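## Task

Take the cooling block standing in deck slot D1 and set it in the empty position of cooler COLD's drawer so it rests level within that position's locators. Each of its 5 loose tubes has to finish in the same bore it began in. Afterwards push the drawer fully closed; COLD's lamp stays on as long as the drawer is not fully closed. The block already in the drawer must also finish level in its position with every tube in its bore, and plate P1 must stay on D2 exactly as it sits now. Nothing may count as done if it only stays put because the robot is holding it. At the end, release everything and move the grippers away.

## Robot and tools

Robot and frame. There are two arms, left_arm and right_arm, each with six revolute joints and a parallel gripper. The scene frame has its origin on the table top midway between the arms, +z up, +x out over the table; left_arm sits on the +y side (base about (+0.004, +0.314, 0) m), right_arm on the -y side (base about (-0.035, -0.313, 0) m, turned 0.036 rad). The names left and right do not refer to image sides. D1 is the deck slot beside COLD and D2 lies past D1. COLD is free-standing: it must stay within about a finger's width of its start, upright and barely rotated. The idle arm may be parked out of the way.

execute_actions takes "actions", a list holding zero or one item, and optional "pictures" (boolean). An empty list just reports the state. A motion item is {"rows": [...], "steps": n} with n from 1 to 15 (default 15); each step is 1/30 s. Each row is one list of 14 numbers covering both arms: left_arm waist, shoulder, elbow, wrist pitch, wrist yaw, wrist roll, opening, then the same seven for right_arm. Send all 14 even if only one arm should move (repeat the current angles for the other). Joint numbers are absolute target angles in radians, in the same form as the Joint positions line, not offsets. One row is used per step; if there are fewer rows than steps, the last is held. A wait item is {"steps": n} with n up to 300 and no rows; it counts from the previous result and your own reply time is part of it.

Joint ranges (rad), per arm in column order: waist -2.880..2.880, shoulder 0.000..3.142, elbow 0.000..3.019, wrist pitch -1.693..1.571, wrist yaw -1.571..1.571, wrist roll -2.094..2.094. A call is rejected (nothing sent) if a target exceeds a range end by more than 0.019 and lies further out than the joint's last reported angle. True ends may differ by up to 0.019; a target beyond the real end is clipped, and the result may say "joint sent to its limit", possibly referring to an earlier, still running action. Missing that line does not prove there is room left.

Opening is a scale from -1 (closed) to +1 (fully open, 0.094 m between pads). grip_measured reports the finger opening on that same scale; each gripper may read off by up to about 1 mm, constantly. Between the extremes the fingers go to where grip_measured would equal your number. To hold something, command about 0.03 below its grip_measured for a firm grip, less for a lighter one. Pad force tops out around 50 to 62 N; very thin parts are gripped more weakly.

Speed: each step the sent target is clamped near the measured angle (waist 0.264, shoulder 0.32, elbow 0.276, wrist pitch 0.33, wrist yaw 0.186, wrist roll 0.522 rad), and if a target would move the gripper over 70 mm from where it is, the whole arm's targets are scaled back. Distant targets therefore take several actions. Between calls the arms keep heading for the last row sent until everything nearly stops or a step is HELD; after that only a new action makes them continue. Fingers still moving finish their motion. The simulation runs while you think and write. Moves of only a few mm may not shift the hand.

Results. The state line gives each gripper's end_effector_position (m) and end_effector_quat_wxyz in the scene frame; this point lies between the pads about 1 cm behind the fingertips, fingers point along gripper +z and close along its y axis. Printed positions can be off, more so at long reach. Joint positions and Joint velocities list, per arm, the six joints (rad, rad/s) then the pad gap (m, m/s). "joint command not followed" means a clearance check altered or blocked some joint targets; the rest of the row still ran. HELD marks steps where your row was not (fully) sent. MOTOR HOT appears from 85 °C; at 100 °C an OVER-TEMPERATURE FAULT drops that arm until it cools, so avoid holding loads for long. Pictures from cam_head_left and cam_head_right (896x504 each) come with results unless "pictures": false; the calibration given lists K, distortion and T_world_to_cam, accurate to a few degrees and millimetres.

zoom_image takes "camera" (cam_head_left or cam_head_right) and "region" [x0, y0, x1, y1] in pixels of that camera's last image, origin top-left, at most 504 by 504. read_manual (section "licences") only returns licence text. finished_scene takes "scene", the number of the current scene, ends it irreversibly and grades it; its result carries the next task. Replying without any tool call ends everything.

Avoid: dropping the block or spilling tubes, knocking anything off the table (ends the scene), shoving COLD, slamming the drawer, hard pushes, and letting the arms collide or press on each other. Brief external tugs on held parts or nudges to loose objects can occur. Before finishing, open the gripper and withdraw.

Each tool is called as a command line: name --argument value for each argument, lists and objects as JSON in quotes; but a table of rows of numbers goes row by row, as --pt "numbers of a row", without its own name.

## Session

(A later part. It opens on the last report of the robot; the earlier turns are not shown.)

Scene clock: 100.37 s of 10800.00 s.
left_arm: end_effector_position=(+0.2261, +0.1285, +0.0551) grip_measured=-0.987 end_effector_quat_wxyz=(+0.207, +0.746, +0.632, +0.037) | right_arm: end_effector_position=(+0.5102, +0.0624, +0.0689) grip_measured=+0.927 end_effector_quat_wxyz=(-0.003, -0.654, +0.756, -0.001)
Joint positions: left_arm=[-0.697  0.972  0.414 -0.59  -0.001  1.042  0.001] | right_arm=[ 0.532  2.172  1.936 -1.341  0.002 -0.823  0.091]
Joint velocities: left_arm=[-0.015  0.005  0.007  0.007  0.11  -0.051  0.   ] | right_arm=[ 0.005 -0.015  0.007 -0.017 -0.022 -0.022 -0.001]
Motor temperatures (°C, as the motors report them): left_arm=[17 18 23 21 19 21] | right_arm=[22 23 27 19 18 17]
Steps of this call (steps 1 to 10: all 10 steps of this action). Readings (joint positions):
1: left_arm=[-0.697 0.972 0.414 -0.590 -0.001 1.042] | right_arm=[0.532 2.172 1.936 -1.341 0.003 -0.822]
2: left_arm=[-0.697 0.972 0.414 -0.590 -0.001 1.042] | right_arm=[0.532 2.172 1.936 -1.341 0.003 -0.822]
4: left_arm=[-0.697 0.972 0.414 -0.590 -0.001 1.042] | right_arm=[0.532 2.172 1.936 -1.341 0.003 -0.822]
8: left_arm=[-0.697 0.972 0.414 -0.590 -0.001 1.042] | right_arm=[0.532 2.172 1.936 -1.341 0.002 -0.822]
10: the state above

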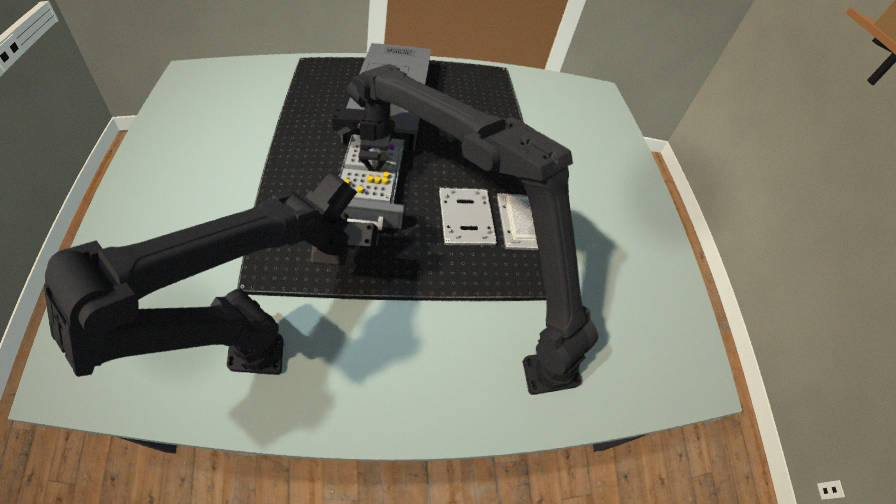

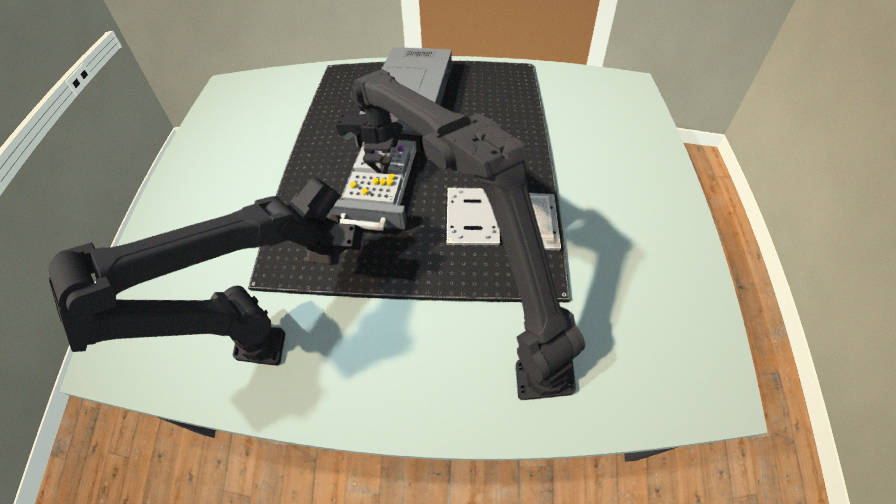

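execute_actions --actions '[{"rows":[[-0.7,0.98,0.41,-0.6,0,1.03,-1,0.532,2.1,1.96,-1.34,0,-0.83,0.96],[-0.7,0.98,0.41,-0.6,0,1.03,-1,0.532,2.07,1.96,-1.34,0,-0.83,0.96],[-0.7,0.98,0.41,-0.6,0,1.03,-1,0.532,2.04,1.96,-1.34,0,-0.83,0.96],[-0.7,0.98,0.41,-0.6,0,1.03,-1,0.532,2,1.96,-1.34,0,-0.83,0.96]]}]'

zoom_image --camera "cam_head_right" --region '[335, 125, 425, 210]'

zoom_image --camera "cam_head_left" --region '[330, 125, 420, 210]'

Scene clock: 102.93 s of 10800.00 s.
left_arm: end_effector_position=(+0.2261, +0.1285, +0.0551) grip_measured=-0.987 end_effector_quat_wxyz=(+0.207, +0.746, +0.632, +0.037) | right_arm: end_effector_position=(+0.5102, +0.0624, +0.1909) grip_measured=+0.957 end_effector_quat_wxyz=(+0.091, -0.652, +0.753, -0.011)
Joint positions: left_arm=[-0.697  0.972  0.414 -0.59  -0.001  1.042  0.001] | right_arm=[ 0.532  1.982  1.935 -1.341  0.002 -0.823  0.092]
Joint velocities: left_arm=[-0.015 -0.015 -0.007 -0.017  0.007 -0.081  0.001] | right_arm=[-0.015 -0.122 -0.012 -0.017 -0.095  0.022  0.001]
Motor temperatures (°C, as the motors report them): left_arm=[17 18 23 21 19 21] | right_arm=[22 23 27 19 18 17]
Steps of this call (steps 1 to 15: the robot went on to your last target; steps 16 to 62: nothing new was sent; steps 63 to 77: all 15 steps of this action). Readings (joint positions):
63: left_arm=[-0.697 0.972 0.414 -0.590 -0.001 1.042] | right_arm=[0.532 2.170 1.936 -1.341 0.002 -0.823]
64: left_arm=[-0.697 0.972 0.414 -0.590 -0.001 1.042] | right_arm=[0.532 2.165 1.935 -1.341 0.002 -0.823]
66: left_arm=[-0.697 0.972 0.414 -0.590 -0.001 1.042] | right_arm=[0.532 2.148 1.935 -1.341 0.002 -0.823]
70: left_arm=[-0.697 0.972 0.414 -0.590 -0.001 1.042] | right_arm=[0.532 2.082 1.935 -1.341 0.002 -0.823]
77: the state above

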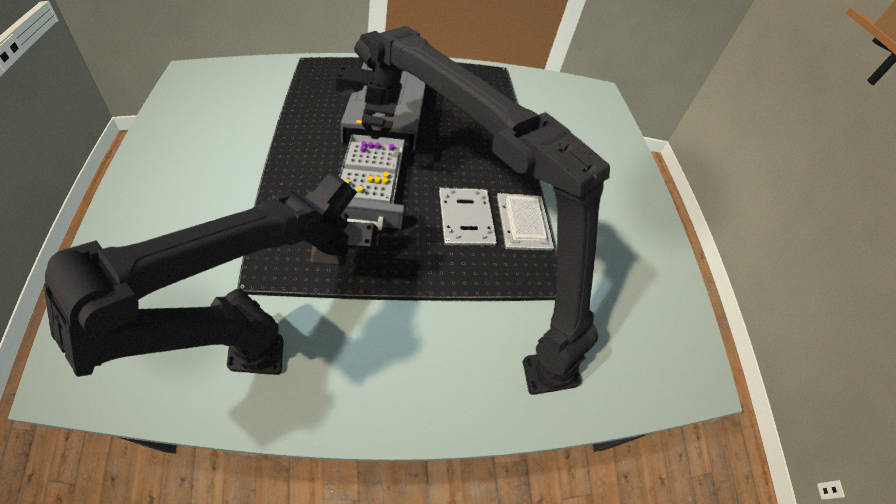

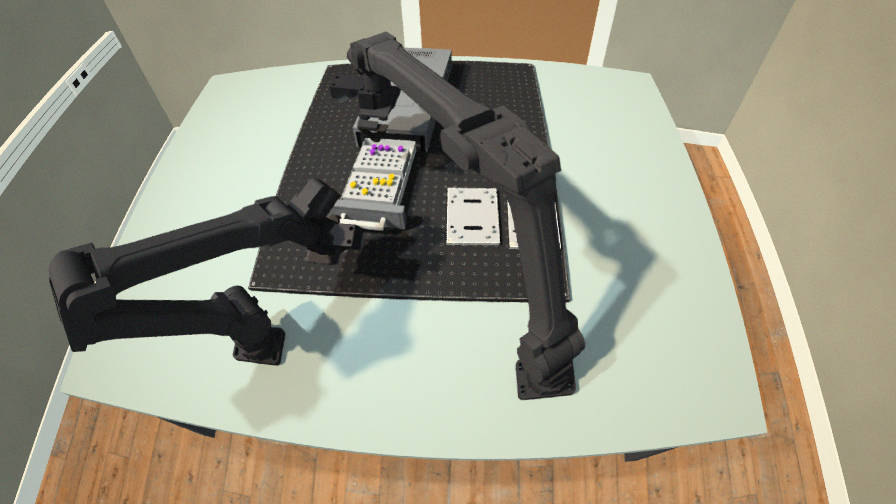

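Region (335, 125, 425, 210) of cam_head_right's 896x504 image, scaled by 5.600, with more detail than that image has.

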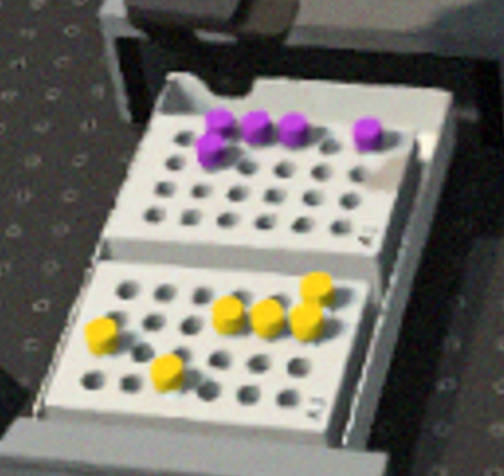

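Region (330, 125, 420, 210) of cam_head_left's 896x504 image, scaled by 5.600, with more detail than that image has.

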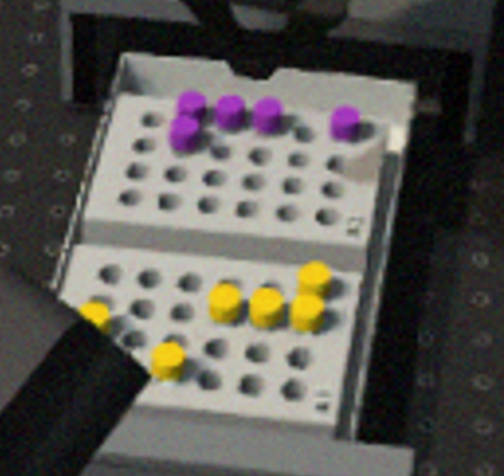

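execute_actions --actions '[{"rows":[[-0.7,0.98,0.41,-0.6,0,1.03,-1,0.532,2.04,1.94,-1.34,0,-0.83,1],[-0.7,0.98,0.41,-0.6,0,1.03,-1,0.532,2.07,1.94,-1.34,0,-0.83,1],[-0.7,0.98,0.41,-0.6,0,1.03,-1,0.532,2.1,1.94,-1.34,0,-0.83,1]]}]' --pictures false

execute_actions --actions '[{"rows":[[-0.7,0.98,0.41,-0.6,0,1.03,-1,0.532,2.17,1.94,-1.34,0,-0.83,1]]}]' --pictures false

execute_actions --actions '[{"rows":[[-0.7,0.98,0.41,-0.6,0,1.03,-1,0.532,2.17,1.96,-1.34,0,-0.83,0.87],[-0.7,0.98,0.41,-0.6,0,1.03,-1,0.532,2.17,1.96,-1.34,0,-0.83,0.83],[-0.7,0.98,0.41,-0.6,0,1.03,-1,0.532,2.17,1.96,-1.34,0,-0.83,0.78],[-0.7,0.98,0.41,-0.6,0,1.03,-1,0.532,2.15,1.98,-1.34,0,-0.83,0.78],[-0.7,0.98,0.41,-0.6,0,1.03,-1,0.5,2.1,2.03,-1.3,0,-0.83,0.78]]}]'

zoom_image --camera "cam_head_left" --region '[330, 125, 420, 210]'

Scene clock: 109.03 s of 10800.00 s.
left_arm: end_effector_position=(+0.2261, +0.1285, +0.0551) grip_measured=-0.987 end_effector_quat_wxyz=(+0.207, +0.746, +0.632, +0.037) | right_arm: end_effector_position=(+0.5084, +0.0611, +0.0973) grip_measured=+1.000 end_effector_quat_wxyz=(+0.016, -0.654, +0.756, -0.003)
Joint positions: left_arm=[-0.697  0.972  0.414 -0.59  -0.001  1.042  0.001] | right_arm=[ 0.532  2.119  1.921 -1.341  0.002 -0.823  0.094]
Joint velocities: left_arm=[ 0.005  0.005 -0.007 -0.002 -0.037 -0.037  0.   ] | right_arm=[ 0.005 -0.015  0.007  0.012 -0.037 -0.007  0.   ]
Motor temperatures (°C, as the motors report them): left_arm=[17 18 23 21 19 21] | right_arm=[22 23 27 19 18 17]
Steps of this call (steps 1 to 15: the robot went on to your last target; steps 16 to 90: nothing new was sent; then 2.60 s passed at rest; steps 91 to 105: all 15 steps of this action). Readings (joint positions):
91: left_arm=[-0.697 0.972 0.414 -0.590 -0.001 1.042] | right_arm=[0.532 1.990 1.935 -1.341 0.002 -0.823]
92: left_arm=[-0.697 0.972 0.414 -0.590 -0.001 1.042] | right_arm=[0.532 1.995 1.935 -1.341 0.002 -0.823]
94: left_arm=[-0.697 0.972 0.414 -0.590 -0.001 1.042] | right_arm=[0.532 2.015 1.935 -1.341 0.002 -0.823]
98: left_arm=[-0.697 0.972 0.414 -0.590 -0.001 1.042] | right_arm=[0.532 2.080 1.935 -1.341 0.002 -0.823]
105: the state above

Scene clock: 109.53 s of 10800.00 s.
left_arm: end_effector_position=(+0.2261, +0.1285, +0.0551) grip_measured=-0.987 end_effector_quat_wxyz=(+0.207, +0.746, +0.632, +0.037) | right_arm: end_effector_position=(+0.5069, +0.0597, +0.0694) grip_measured=+1.000 end_effector_quat_wxyz=(-0.006, -0.655, +0.756, -0.001)
Joint positions: left_arm=[-0.697  0.972  0.414 -0.59  -0.001  1.042  0.001] | right_arm=[ 0.532  2.163  1.921 -1.341  0.004 -0.824  0.094]
Joint velocities: left_arm=[-0.024 -0.034  0.002  0.017 -0.022 -0.022 -0.   ] | right_arm=[-0.005  0.005 -0.012 -0.007  0.022  0.007  0.   ]
Motor temperatures (°C, as the motors report them): left_arm=[17 18 23 21 19 21] | right_arm=[22 23 27 19 18 17]
Steps of this call (steps 1 to 15: all 15 steps of this action). Readings (joint positions):
1: left_arm=[-0.697 0.972 0.414 -0.590 -0.001 1.042] | right_arm=[0.532 2.120 1.921 -1.341 0.002 -0.823]
2: left_arm=[-0.697 0.972 0.414 -0.590 -0.001 1.042] | right_arm=[0.532 2.121 1.921 -1.341 0.002 -0.823]
4: left_arm=[-0.697 0.972 0.414 -0.590 -0.001 1.042] | right_arm=[0.532 2.130 1.921 -1.341 0.002 -0.823]
8: left_arm=[-0.697 0.972 0.414 -0.590 -0.001 1.042] | right_arm=[0.532 2.154 1.921 -1.341 0.002 -0.823]
15: the state above

Scene clock: 110.03 s of 10800.00 s.
left_arm: end_effector_position=(+0.2261, +0.1285, +0.0551) grip_measured=-0.987 end_effector_quat_wxyz=(+0.207, +0.746, +0.632, +0.037) | right_arm: end_effector_position=(+0.5131, +0.0588, +0.0712) grip_measured=+0.815 end_effector_quat_wxyz=(+0.003, -0.652, +0.758, -0.001)
Joint positions: left_arm=[-0.697  0.972  0.414 -0.59  -0.001  1.042  0.001] | right_arm=[ 0.525  2.163  1.926 -1.328  0.002 -0.824  0.085]
Joint velocities: left_arm=[-0.005 -0.015 -0.007  0.002 -0.007 -0.022 -0.   ] | right_arm=[-0.005 -0.005 -0.002  0.002 -0.037 -0.007  0.   ]
Motor temperatures (°C, as the motors report them): left_arm=[17 18 23 21 19 21] | right_arm=[22 23 27 19 18 17]
Steps of this call (steps 1 to 15: all 15 steps of this action). Readings (joint positions):
1: left_arm=[-0.697 0.972 0.414 -0.590 -0.001 1.042] | right_arm=[0.532 2.163 1.921 -1.340 0.006 -0.824]
2: left_arm=[-0.697 0.972 0.414 -0.590 -0.001 1.042] | right_arm=[0.532 2.163 1.921 -1.340 0.006 -0.824]
4: left_arm=[-0.697 0.972 0.414 -0.590 -0.001 1.042] | right_arm=[0.532 2.163 1.922 -1.340 0.005 -0.824]
8: left_arm=[-0.697 0.972 0.414 -0.590 -0.001 1.042] | right_arm=[0.528 2.163 1.925 -1.335 0.002 -0.824]
15: the state above

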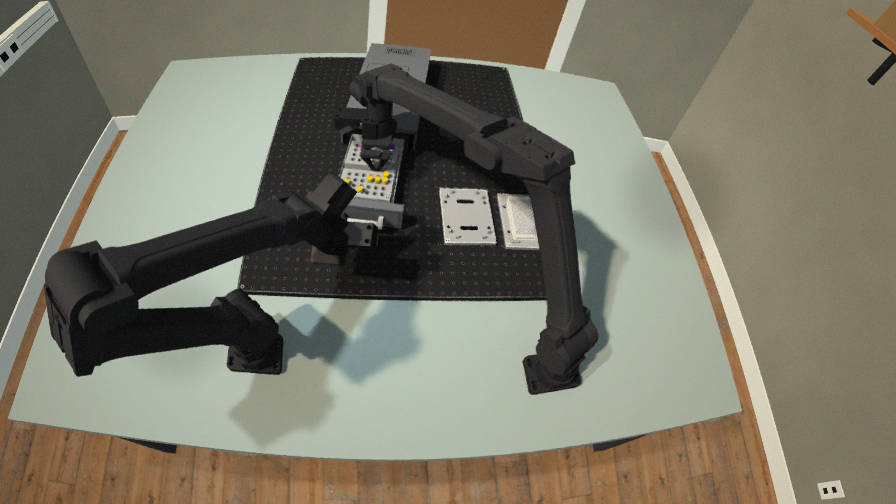

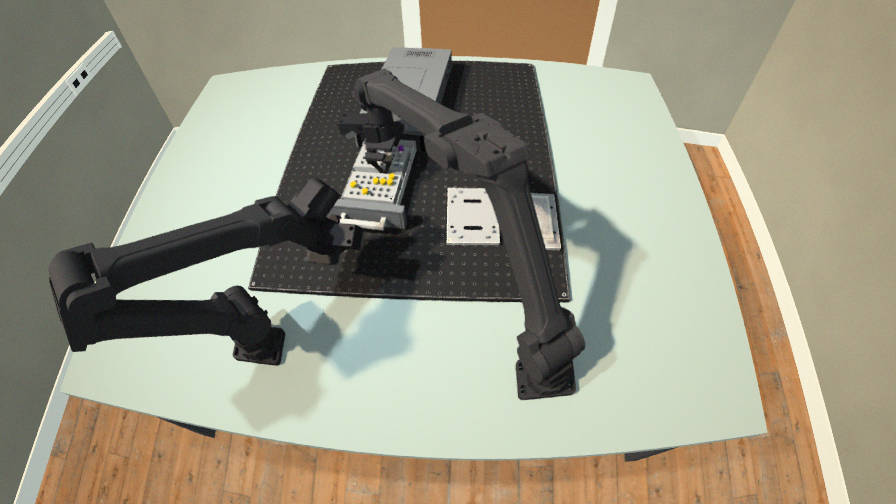

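Region (330, 125, 420, 210) of cam_head_left's 896x504 image, scaled by 5.600, with more detail than that image has.

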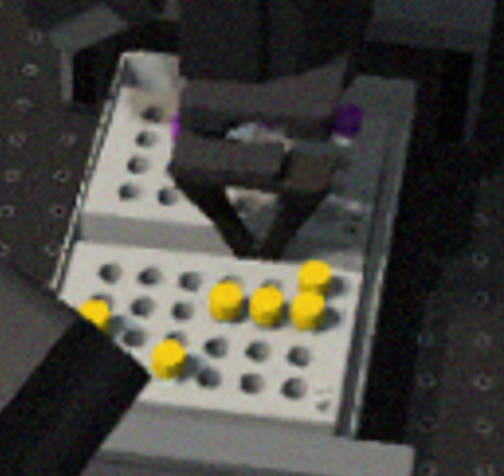

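execute_actions --actions '[{"rows":[[-0.7,0.98,0.41,-0.6,0,1.03,-1,0.495,2.09,2.05,-1.28,0,-0.85,0.78]]}]'

zoom_image --camera "cam_head_left" --region '[330, 125, 420, 210]'

Scene clock: 112.60 s of 10800.00 s.
left_arm: end_effector_position=(+0.2261, +0.1285, +0.0551) grip_measured=-0.987 end_effector_quat_wxyz=(+0.207, +0.746, +0.632, +0.037) | right_arm: end_effector_position=(+0.5146, +0.0593, +0.0712) grip_measured=+0.815 end_effector_quat_wxyz=(+0.006, -0.655, +0.756, -0.002)
Joint positions: left_arm=[-0.697  0.972  0.414 -0.59  -0.001  1.042  0.001] | right_arm=[ 0.524  2.163  1.926 -1.321  0.002 -0.831  0.085]
Joint velocities: left_arm=[-0.005 -0.005 -0.007 -0.012 -0.007  0.022  0.001] | right_arm=[-0.024 -0.005 -0.012  0.002  0.007  0.007  0.001]
Motor temperatures (°C, as the motors report them): left_arm=[17 18 23 21 19 21] | right_arm=[22 23 27 19 18 17]
Steps of this call (steps 1 to 15: the robot went on to your last target; steps 16 to 62: nothing new was sent; steps 63 to 77: all 15 steps of this action). Readings (joint positions):
63: left_arm=[-0.697 0.972 0.414 -0.590 -0.001 1.042] | right_arm=[0.525 2.163 1.926 -1.327 0.002 -0.826]
64: left_arm=[-0.697 0.972 0.414 -0.590 -0.001 1.042] | right_arm=[0.525 2.163 1.926 -1.326 0.002 -0.828]
66: left_arm=[-0.697 0.972 0.414 -0.590 -0.001 1.042] | right_arm=[0.525 2.163 1.926 -1.323 0.002 -0.830]
70: left_arm=[-0.697 0.972 0.414 -0.590 -0.001 1.042] | right_arm=[0.525 2.163 1.926 -1.322 0.002 -0.831]
77: the state above

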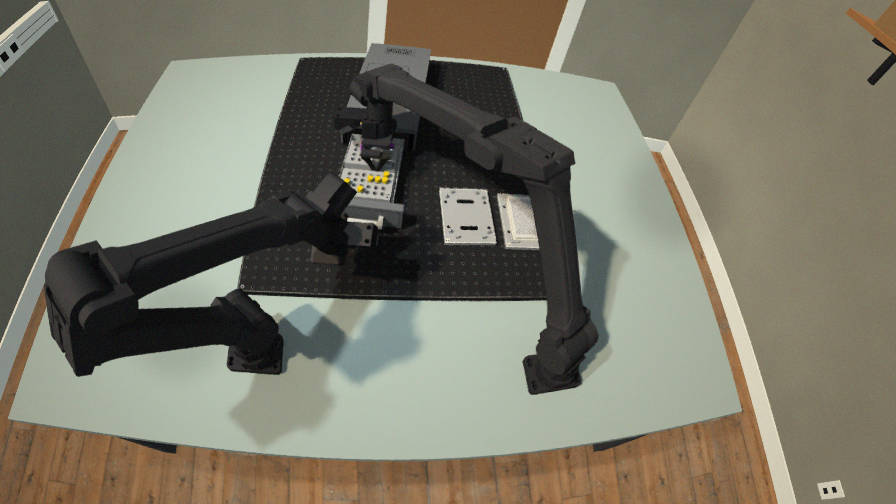

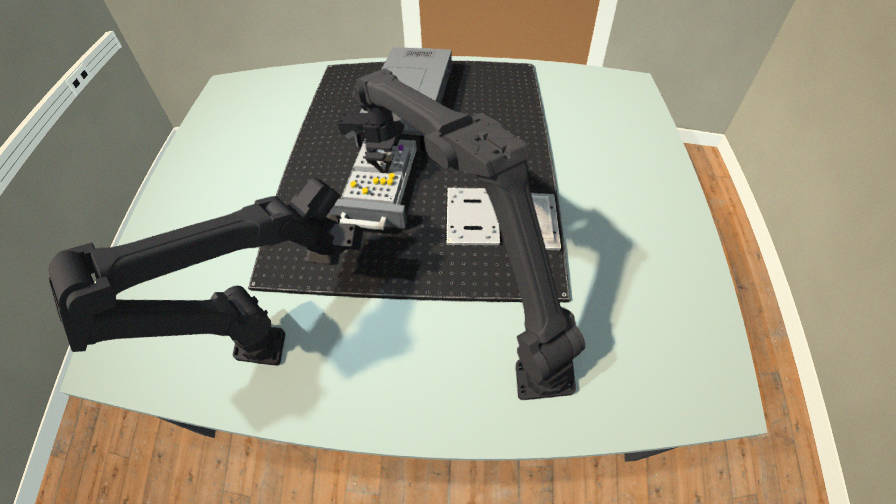

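Region (330, 125, 420, 210) of cam_head_left's 896x504 image, scaled by 5.600, with more detail than that image has.

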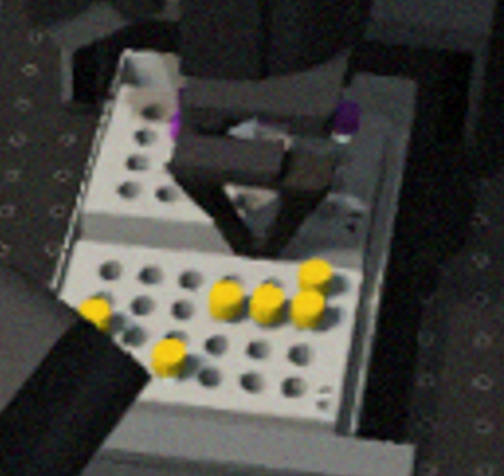

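execute_actions --actions '[{"rows":[[-0.69,1.02,0.45,-0.57,0,1.05,-1,0.524,2.16,1.96,-1.32,0,-0.83,0.78],[-0.68,1.05,0.47,-0.56,0,1.06,-1,0.524,2.17,1.95,-1.32,0,-0.83,0.78],[-0.67,1.08,0.49,-0.55,0,1.07,-1,0.524,2.17,1.95,-1.32,0,-0.83,0.78],[-0.66,1.11,0.51,-0.54,0,1.08,-1,0.524,2.16,1.95,-1.32,0,-0.83,0.85],[-0.65,1.14,0.525,-0.53,0,1.08,-1,0.524,2.16,1.95,-1.32,0,-0.83,0.93],[-0.64,1.17,0.54,-0.52,0,1.08,-1,0.524,2.1,1.95,-1.33,0,-0.83,0.93],[-0.64,1.19,0.54,-0.52,0,1.08,-1,0.524,2.05,1.95,-1.33,0,-0.83,0.93],[-0.64,1.19,0.54,-0.52,0,1.08,-1,0.524,1.97,1.95,-1.33,0,-0.83,0.93]]}]' --pictures false

execute_actions --actions '[{"steps":10}]'

zoom_image --camera "cam_head_right" --region '[335, 125, 425, 210]'

Scene clock: 116.30 s of 10800.00 s.
left_arm: end_effector_position=(+0.2594, +0.1230, +0.0290) grip_measured=-0.987 end_effector_quat_wxyz=(+0.163, +0.743, +0.648, +0.035) | right_arm: end_effector_position=(+0.5156, +0.0599, +0.1553) grip_measured=+0.927 end_effector_quat_wxyz=(+0.070, -0.653, +0.754, -0.009)
Joint positions: left_arm=[-0.643  1.196  0.494 -0.535 -0.001  1.066  0.001] | right_arm=[ 0.524  2.03   1.923 -1.323  0.002 -0.831  0.091]
Joint velocities: left_arm=[-0.015 -0.005  0.007 -0.012  0.022  0.022  0.   ] | right_arm=[-0.015 -0.62  -0.007 -0.012 -0.007  0.037  0.   ]
Motor temperatures (°C, as the motors report them): left_arm=[17 18 23 21 19 21] | right_arm=[22 23 28 19 18 17]
Steps of this call (steps 1 to 15: the robot went on to your last target; steps 16 to 90: nothing new was sent; then 0.20 s passed at rest; steps 91 to 105: all 15 steps of this action). Readings (joint positions):
91: left_arm=[-0.697 0.974 0.414 -0.590 -0.001 1.042] | right_arm=[0.524 2.164 1.926 -1.322 0.002 -0.831]
92: left_arm=[-0.696 0.982 0.414 -0.587 -0.001 1.043] | right_arm=[0.524 2.164 1.926 -1.322 0.002 -0.831]
94: left_arm=[-0.687 1.024 0.423 -0.576 -0.001 1.050] | right_arm=[0.524 2.164 1.926 -1.323 0.002 -0.831]
98: left_arm=[-0.651 1.156 0.475 -0.546 -0.001 1.061] | right_arm=[0.524 2.149 1.924 -1.323 0.002 -0.831]
105: the state above

Scene clock: 116.63 s of 10800.00 s.
left_arm: end_effector_position=(+0.2594, +0.1230, +0.0290) grip_measured=-0.987 end_effector_quat_wxyz=(+0.162, +0.743, +0.648, +0.036) | right_arm: end_effector_position=(+0.5122, +0.0576, +0.2064) grip_measured=+0.927 end_effector_quat_wxyz=(+0.109, -0.651, +0.751, -0.014)
Joint positions: left_arm=[-0.643  1.196  0.494 -0.535 -0.001  1.068  0.001] | right_arm=[ 0.524  1.951  1.923 -1.323  0.002 -0.831  0.091]
Joint velocities: left_arm=[-0.015 -0.015  0.027 -0.002 -0.007  0.022  0.   ] | right_arm=[-0.015  0.054 -0.002  0.002 -0.037 -0.066  0.   ]
Motor temperatures (°C, as the motors report them): left_arm=[17 18 23 21 19 21] | right_arm=[22 23 28 19 18 17]
Steps of this call (steps 1 to 10: the robot went on to your last target). Readings (joint positions):
1: left_arm=[-0.643 1.196 0.494 -0.535 -0.001 1.067] | right_arm=[0.524 2.011 1.923 -1.323 0.002 -0.831]
2: left_arm=[-0.643 1.196 0.494 -0.535 -0.001 1.067] | right_arm=[0.524 1.992 1.923 -1.323 0.002 -0.831]
4: left_arm=[-0.643 1.196 0.494 -0.535 -0.001 1.067] | right_arm=[0.524 1.963 1.923 -1.323 0.002 -0.831]
8: left_arm=[-0.643 1.196 0.494 -0.535 -0.001 1.068] | right_arm=[0.524 1.947 1.923 -1.323 0.002 -0.831]
10: the state above

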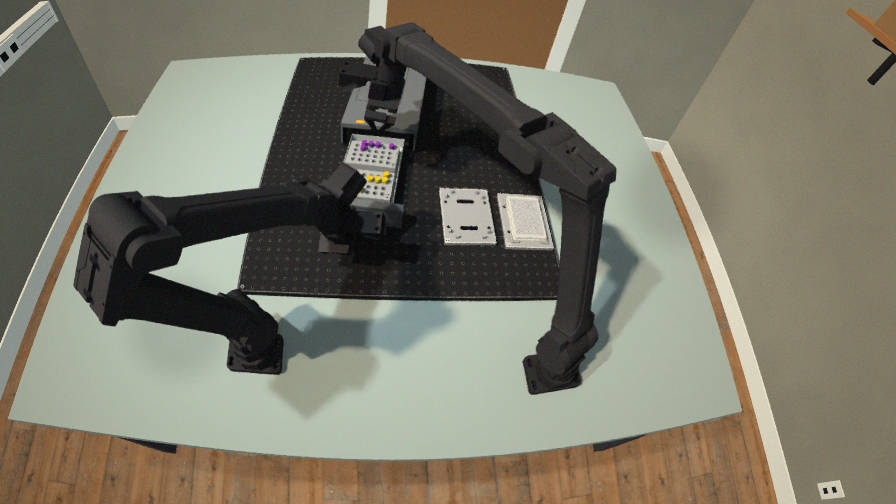

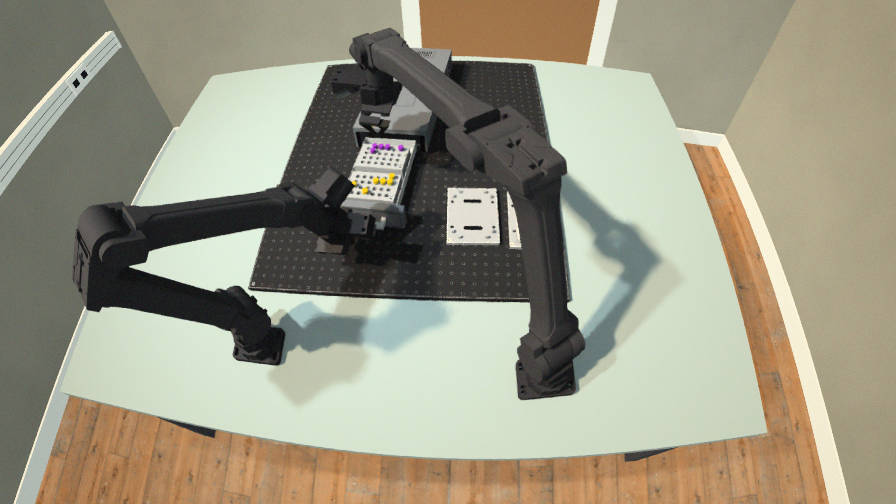

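Region (335, 125, 425, 210) of cam_head_right's 896x504 image, scaled by 5.600, with more detail than that image has.

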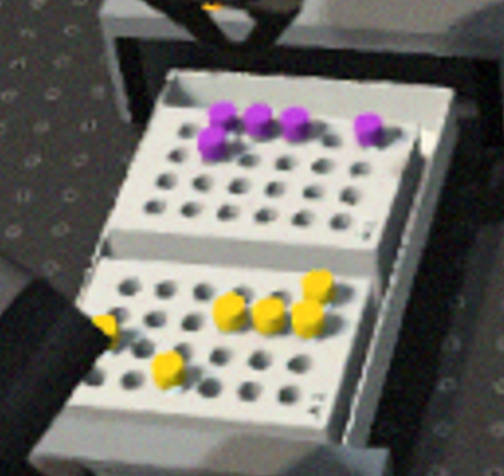

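execute_actions --actions '[{"rows":[[-0.64,1.17,0.54,-0.52,0,1.08,-1,0.524,2.02,1.955,-1.325,0,-0.83,1],[-0.64,1.17,0.54,-0.52,0,1.08,-1,0.524,2.06,1.955,-1.325,0,-0.83,1],[-0.64,1.17,0.54,-0.52,0,1.08,-1,0.524,2.09,1.955,-1.325,0,-0.83,1]]}]' --pictures false

execute_actions --actions '[{"rows":[[-0.64,1.17,0.54,-0.52,0,1.08,-1,0.524,2.165,1.95,-1.325,0,-0.83,1]]}]' --pictures false

execute_actions --actions '[{"rows":[[-0.64,1.17,0.54,-0.52,0,1.08,-1,0.524,2.16,1.955,-1.325,0,-0.83,0.87],[-0.64,1.17,0.54,-0.52,0,1.08,-1,0.524,2.16,1.955,-1.325,0,-0.83,0.83],[-0.64,1.17,0.54,-0.52,0,1.08,-1,0.524,2.16,1.955,-1.325,0,-0.83,0.78],[-0.64,1.17,0.54,-0.52,0,1.08,-1,0.524,2.12,2.02,-1.325,0,-0.83,0.78],[-0.64,1.17,0.54,-0.52,0,1.08,-1,0.5,2.07,2.1,-1.31,0,-0.84,0.78]]}]'

zoom_image --camera "cam_head_right" --region '[335, 125, 425, 210]'

Scene clock: 121.00 s of 10800.00 s.
left_arm: end_effector_position=(+0.2601, +0.1225, +0.0316) grip_measured=-0.987 end_effector_quat_wxyz=(+0.167, +0.743, +0.647, +0.037) | right_arm: end_effector_position=(+0.5185, +0.0619, +0.1043) grip_measured=+1.000 end_effector_quat_wxyz=(+0.033, -0.654, +0.756, -0.005)
Joint positions: left_arm=[-0.643  1.187  0.494 -0.535 -0.001  1.068  0.001] | right_arm=[ 0.524  2.117  1.935 -1.323  0.002 -0.831  0.094]
Joint velocities: left_arm=[ 0.005  0.005 -0.007 -0.007  0.022  0.095 -0.   ] | right_arm=[ 0.005 -0.073 -0.002 -0.007  0.037 -0.081  0.   ]
Motor temperatures (°C, as the motors report them): left_arm=[17 18 24 21 19 21] | right_arm=[22 23 28 19 18 17]
Steps of this call (steps 1 to 30: the robot went on to your last target; steps 31 to 90: nothing new was sent; then 0.87 s passed at rest; steps 91 to 105: all 15 steps of this action). Readings (joint positions):
91: left_arm=[-0.643 1.196 0.494 -0.535 -0.001 1.068] | right_arm=[0.524 1.961 1.923 -1.323 0.002 -0.831]
92: left_arm=[-0.643 1.195 0.494 -0.535 -0.001 1.068] | right_arm=[0.524 1.968 1.926 -1.323 0.002 -0.831]
94: left_arm=[-0.643 1.191 0.494 -0.535 -0.001 1.068] | right_arm=[0.524 1.996 1.934 -1.323 0.002 -0.831]
98: left_arm=[-0.643 1.187 0.494 -0.535 -0.001 1.068] | right_arm=[0.524 2.071 1.935 -1.323 0.002 -0.831]
105: the state above

Scene clock: 121.50 s of 10800.00 s.
left_arm: end_effector_position=(+0.2601, +0.1225, +0.0316) grip_measured=-0.987 end_effector_quat_wxyz=(+0.167, +0.743, +0.647, +0.037) | right_arm: end_effector_position=(+0.5171, +0.0609, +0.0760) grip_measured=+1.000 end_effector_quat_wxyz=(+0.011, -0.655, +0.756, -0.002)
Joint positions: left_arm=[-0.643  1.187  0.494 -0.535 -0.001  1.068  0.001] | right_arm=[ 0.524  2.161  1.935 -1.323  0.002 -0.831  0.094]
Joint velocities: left_arm=[-0.015 -0.015 -0.022 -0.012 -0.007 -0.022  0.   ] | right_arm=[-0.015 -0.005  0.007 -0.007  0.007 -0.066  0.   ]
Motor temperatures (°C, as the motors report them): left_arm=[17 18 24 21 19 21] | right_arm=[22 23 28 19 18 17]
Steps of this call (steps 1 to 15: all 15 steps of this action). Readings (joint positions):
1: left_arm=[-0.643 1.187 0.494 -0.535 -0.001 1.068] | right_arm=[0.524 2.117 1.935 -1.323 0.002 -0.831]
2: left_arm=[-0.643 1.187 0.494 -0.535 -0.001 1.068] | right_arm=[0.524 2.118 1.935 -1.323 0.002 -0.831]
4: left_arm=[-0.643 1.187 0.494 -0.535 -0.001 1.068] | right_arm=[0.524 2.125 1.935 -1.323 0.002 -0.831]
8: left_arm=[-0.643 1.187 0.494 -0.535 -0.001 1.068] | right_arm=[0.524 2.148 1.935 -1.323 0.002 -0.831]
15: the state above

Scene clock: 122.00 s of 10800.00 s.
left_arm: end_effector_position=(+0.2601, +0.1225, +0.0316) grip_measured=-0.987 end_effector_quat_wxyz=(+0.167, +0.743, +0.647, +0.037) | right_arm: end_effector_position=(+0.5175, +0.0616, +0.0776) grip_measured=+0.811 end_effector_quat_wxyz=(+0.012, -0.655, +0.756, -0.001)
Joint positions: left_arm=[-0.643  1.187  0.494 -0.535 -0.001  1.068  0.001] | right_arm=[ 0.524  2.161  1.939 -1.326 -0.002 -0.831  0.085]
Joint velocities: left_arm=[ 0.005 -0.005 -0.017 -0.017 -0.037 -0.037 -0.   ] | right_arm=[-0.005  0.005  0.002 -0.012 -0.037 -0.051 -0.   ]
Motor temperatures (°C, as the motors report them): left_arm=[17 18 24 21 19 21] | right_arm=[22 23 28 19 18 17]
Steps of this call (steps 1 to 15: all 15 steps of this action). Readings (joint positions):
1: left_arm=[-0.643 1.187 0.494 -0.535 -0.001 1.068] | right_arm=[0.524 2.161 1.935 -1.323 0.001 -0.831]
2: left_arm=[-0.643 1.187 0.494 -0.535 -0.001 1.068] | right_arm=[0.524 2.161 1.935 -1.325 -0.001 -0.831]
4: left_arm=[-0.643 1.187 0.494 -0.535 -0.001 1.068] | right_arm=[0.524 2.161 1.938 -1.326 -0.002 -0.831]
8: left_arm=[-0.643 1.187 0.494 -0.535 -0.001 1.068] | right_arm=[0.524 2.161 1.939 -1.326 -0.002 -0.831]
15: the state above

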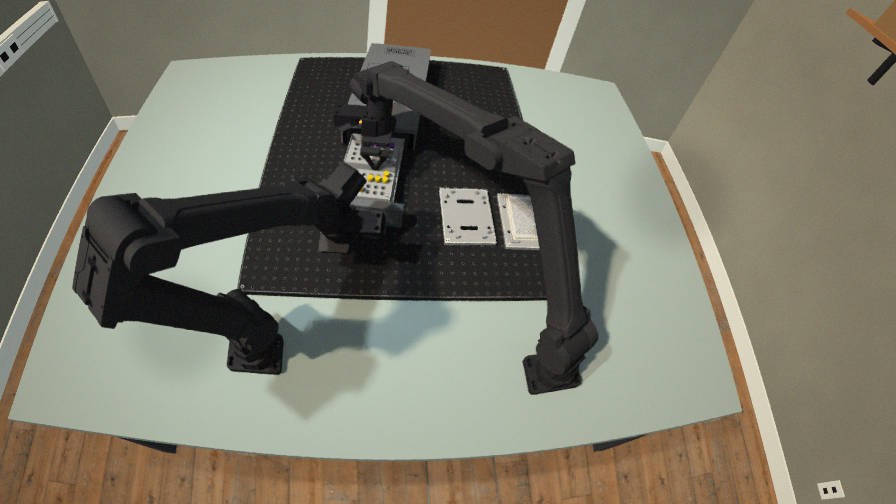

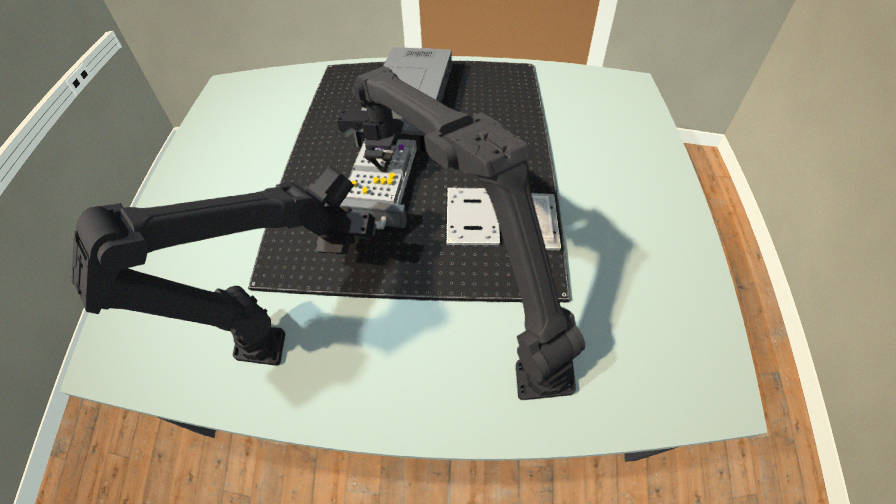

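Region (335, 125, 425, 210) of cam_head_right's 896x504 image, scaled by 5.600, with more detail than that image has.

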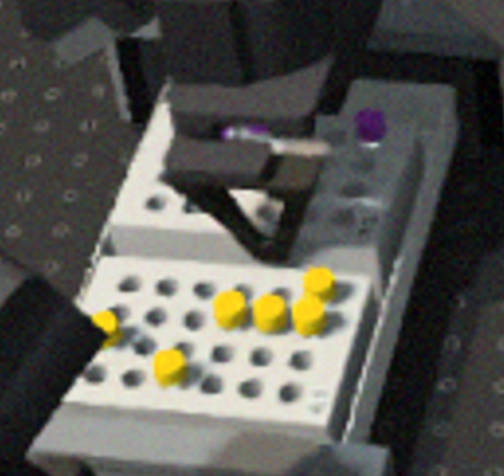

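execute_actions --actions '[{"rows":[[-0.64,1.17,0.54,-0.52,0,1.08,-1,0.51,2.115,2.08,-1.33,0,-0.835,0.77]]}]' --pictures false

Scene clock: 123.47 s of 10800.00 s.
left_arm: end_effector_position=(+0.2601, +0.1225, +0.0316) grip_measured=-0.987 end_effector_quat_wxyz=(+0.167, +0.743, +0.647, +0.037) | right_arm: end_effector_position=(+0.5202, +0.0620, +0.0793) grip_measured=+0.811 end_effector_quat_wxyz=(+0.014, -0.654, +0.756, -0.004)
Joint positions: left_arm=[-0.643  1.187  0.494 -0.535 -0.001  1.068  0.001] | right_arm=[ 0.523  2.164  1.949 -1.328  0.004 -0.831  0.085]
Joint velocities: left_arm=[ 0.005  0.005  0.007 -0.002  0.051 -0.051 -0.   ] | right_arm=[-0.005 -0.015 -0.017 -0.002  0.007  0.037 -0.   ]
Motor temperatures (°C, as the motors report them): left_arm=[17 18 24 21 19 21] | right_arm=[22 23 28 19 18 17]
Steps of this call (steps 1 to 15: the robot went on to your last target; steps 16 to 29: nothing new was sent; steps 30 to 44: all 15 steps of this action). Readings (joint positions):
30: left_arm=[-0.643 1.187 0.494 -0.535 -0.001 1.068] | right_arm=[0.524 2.161 1.942 -1.326 -0.001 -0.831]
31: left_arm=[-0.643 1.187 0.494 -0.535 -0.001 1.068] | right_arm=[0.524 2.161 1.943 -1.328 -0.001 -0.831]
33: left_arm=[-0.643 1.187 0.494 -0.535 -0.001 1.068] | right_arm=[0.524 2.162 1.947 -1.328 0.002 -0.831]
37: left_arm=[-0.643 1.187 0.494 -0.535 -0.001 1.068] | right_arm=[0.523 2.164 1.949 -1.328 0.004 -0.831]
44: the state above

execute_actions --actions '[{"rows":[[-0.64,1.17,0.54,-0.52,0,1.08,-1,0.497,2.1,2.01,-1.31,0,-0.84,0.77]]}]'

zoom_image --camera "cam_head_right" --region '[335, 125, 425, 210]'

Scene clock: 124.97 s of 10800.00 s.
left_arm: end_effector_position=(+0.2601, +0.1225, +0.0316) grip_measured=-0.987 end_effector_quat_wxyz=(+0.167, +0.743, +0.647, +0.037) | right_arm: end_effector_position=(+0.5245, +0.0582, +0.0794) grip_measured=+0.811 end_effector_quat_wxyz=(+0.017, -0.652, +0.758, -0.003)
Joint positions: left_arm=[-0.643  1.187  0.494 -0.535 -0.001  1.068  0.001] | right_arm=[ 0.515  2.164  1.949 -1.322  0.002 -0.834  0.085]
Joint velocities: left_arm=[ 0.005 -0.015  0.007 -0.012 -0.037 -0.022  0.001] | right_arm=[ 0.005 -0.005  0.002 -0.012  0.022 -0.037  0.   ]
Motor temperatures (°C, as the motors report them): left_arm=[17 18 24 21 19 21] | right_arm=[22 23 28 19 18 17]
Steps of this call (steps 1 to 15: the robot went on to your last target; steps 16 to 30: nothing new was sent; steps 31 to 45: all 15 steps of this action). Readings (joint positions):
31: left_arm=[-0.643 1.187 0.494 -0.535 -0.001 1.068] | right_arm=[0.522 2.164 1.949 -1.328 0.004 -0.831]
32: left_arm=[-0.643 1.187 0.494 -0.535 -0.001 1.068] | right_arm=[0.522 2.164 1.949 -1.327 0.003 -0.832]
34: left_arm=[-0.643 1.187 0.494 -0.535 -0.001 1.068] | right_arm=[0.520 2.164 1.949 -1.325 0.003 -0.832]
38: left_arm=[-0.643 1.187 0.494 -0.535 -0.001 1.068] | right_arm=[0.516 2.164 1.949 -1.324 0.003 -0.832]
45: the state above

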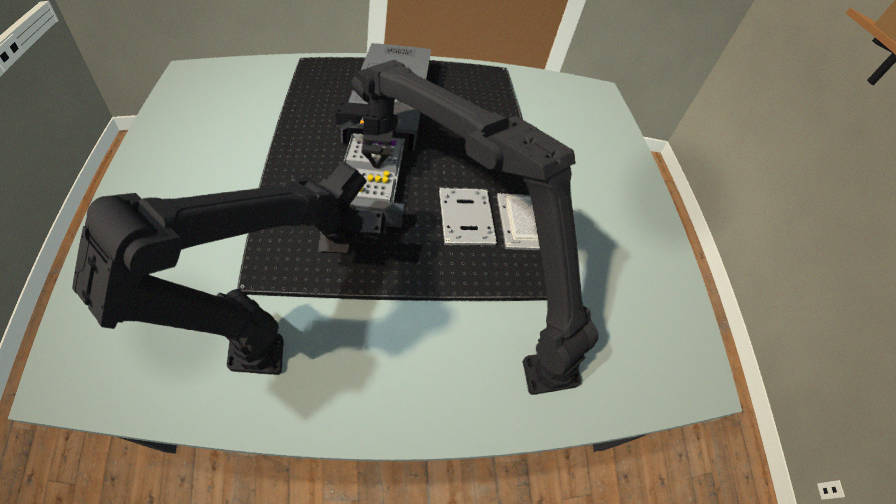

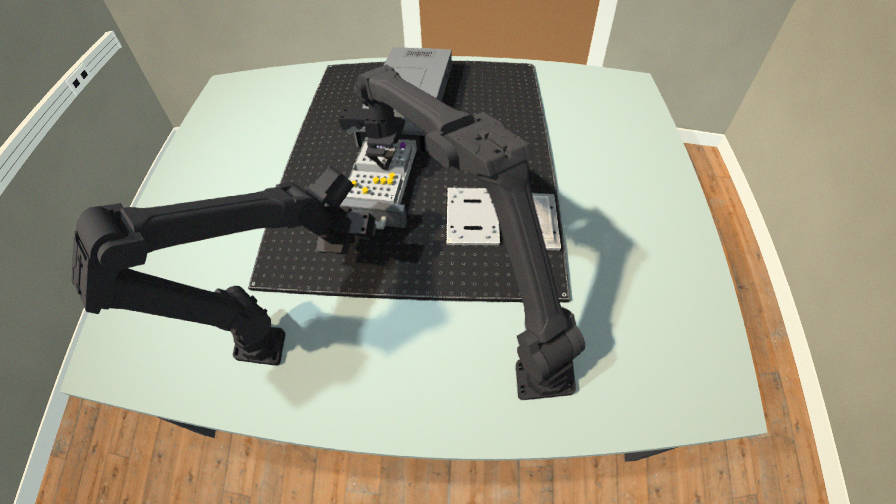

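Region (335, 125, 425, 210) of cam_head_right's 896x504 image, scaled by 5.600, with more detail than that image has.

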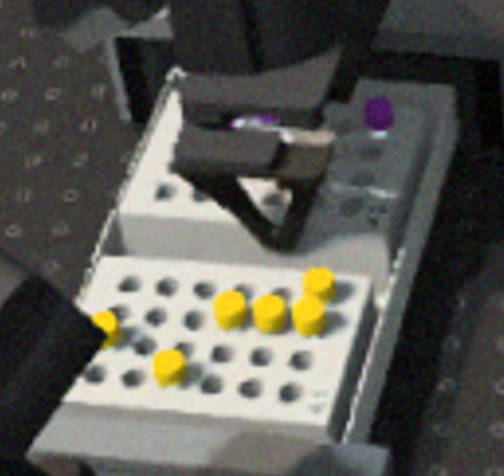

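The block moved about 6 mm rearward with the drawer still. Lowering it now.

execute_actions --actions '[{"rows":[[-0.64,1.17,0.54,-0.52,0,1.08,-1,0.534,2.135,2.01,-1.31,0,-0.85,0.77]]}]' --pictures false

execute_actions --actions '[{"rows":[[-0.64,1.17,0.54,-0.52,0,1.08,-1,0.53,2.175,1.98,-1.32,0,-0.84,0.77]]}]'

zoom_image --camera "cam_head_right" --region '[335, 125, 425, 210]'

Scene clock: 127.57 s of 10800.00 s.
left_arm: end_effector_position=(+0.2601, +0.1225, +0.0316) grip_measured=-0.987 end_effector_quat_wxyz=(+0.167, +0.743, +0.647, +0.037) | right_arm: end_effector_position=(+0.5244, +0.0587, +0.0779) grip_measured=+0.811 end_effector_quat_wxyz=(+0.016, -0.656, +0.755, -0.003)
Joint positions: left_arm=[-0.643  1.187  0.494 -0.535 -0.001  1.068  0.001] | right_arm=[ 0.515  2.166  1.949 -1.321  0.002 -0.843  0.085]
Joint velocities: left_arm=[-0.015 -0.005  0.007 -0.012 -0.066  0.007 -0.001] | right_arm=[-0.005  0.005 -0.002 -0.017  0.066 -0.037  0.   ]
Motor temperatures (°C, as the motors report them): left_arm=[17 18 24 21 19 21] | right_arm=[22 23 28 19 18 17]
Steps of this call (steps 1 to 15: the robot went on to your last target; steps 16 to 63: nothing new was sent; steps 64 to 78: all 15 steps of this action). Readings (joint positions):
64: left_arm=[-0.643 1.187 0.494 -0.535 -0.001 1.068] | right_arm=[0.515 2.165 1.949 -1.322 0.002 -0.836]
65: left_arm=[-0.643 1.187 0.494 -0.535 -0.001 1.068] | right_arm=[0.515 2.165 1.949 -1.321 0.002 -0.837]
67: left_arm=[-0.643 1.187 0.494 -0.535 -0.001 1.068] | right_arm=[0.515 2.166 1.949 -1.321 0.002 -0.840]
71: left_arm=[-0.643 1.187 0.494 -0.535 -0.001 1.068] | right_arm=[0.515 2.166 1.949 -1.321 0.002 -0.842]
78: the state above

Scene clock: 128.07 s of 10800.00 s.
left_arm: end_effector_position=(+0.2601, +0.1225, +0.0316) grip_measured=-0.987 end_effector_quat_wxyz=(+0.167, +0.743, +0.647, +0.037) | right_arm: end_effector_position=(+0.5245, +0.0584, +0.0754) grip_measured=+0.811 end_effector_quat_wxyz=(+0.014, -0.656, +0.755, -0.004)
Joint positions: left_arm=[-0.643  1.187  0.494 -0.535 -0.001  1.068  0.001] | right_arm=[ 0.515  2.17   1.949 -1.32   0.004 -0.843  0.085]
Joint velocities: left_arm=[-0.005 -0.024  0.027 -0.002  0.037  0.007 -0.   ] | right_arm=[ 0.015 -0.015  0.017 -0.012  0.022  0.051 -0.001]
Motor temperatures (°C, as the motors report them): left_arm=[17 18 24 21 19 21] | right_arm=[22 23 28 19 18 17]
Steps of this call (steps 1 to 15: all 15 steps of this action). Readings (joint positions):
1: left_arm=[-0.643 1.187 0.494 -0.535 -0.001 1.068] | right_arm=[0.515 2.169 1.949 -1.321 0.002 -0.843]
2: left_arm=[-0.643 1.187 0.494 -0.535 -0.001 1.068] | right_arm=[0.515 2.170 1.949 -1.321 0.003 -0.843]
4: left_arm=[-0.643 1.187 0.494 -0.535 -0.001 1.068] | right_arm=[0.515 2.170 1.949 -1.320 0.004 -0.843]
8: left_arm=[-0.643 1.187 0.494 -0.535 -0.001 1.068] | right_arm=[0.515 2.170 1.949 -1.320 0.004 -0.843]
15: the state above

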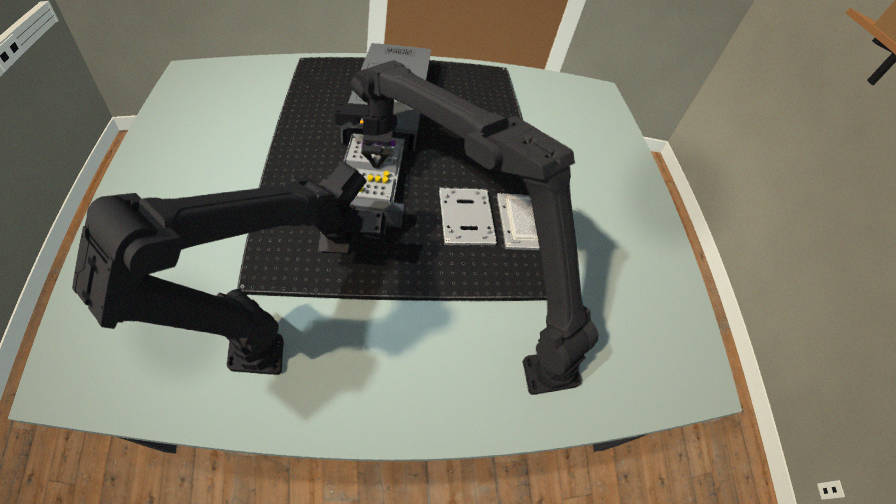

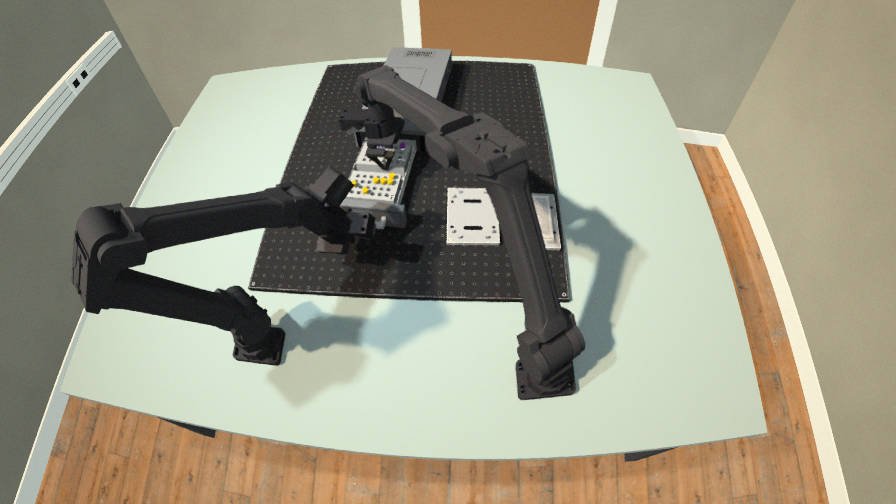

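Region (335, 125, 425, 210) of cam_head_right's 896x504 image, scaled by 5.600, with more detail than that image has.

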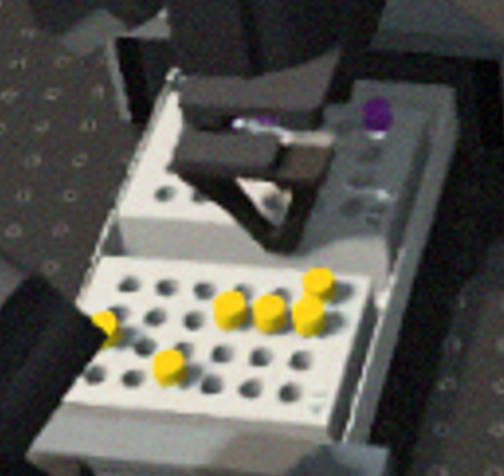

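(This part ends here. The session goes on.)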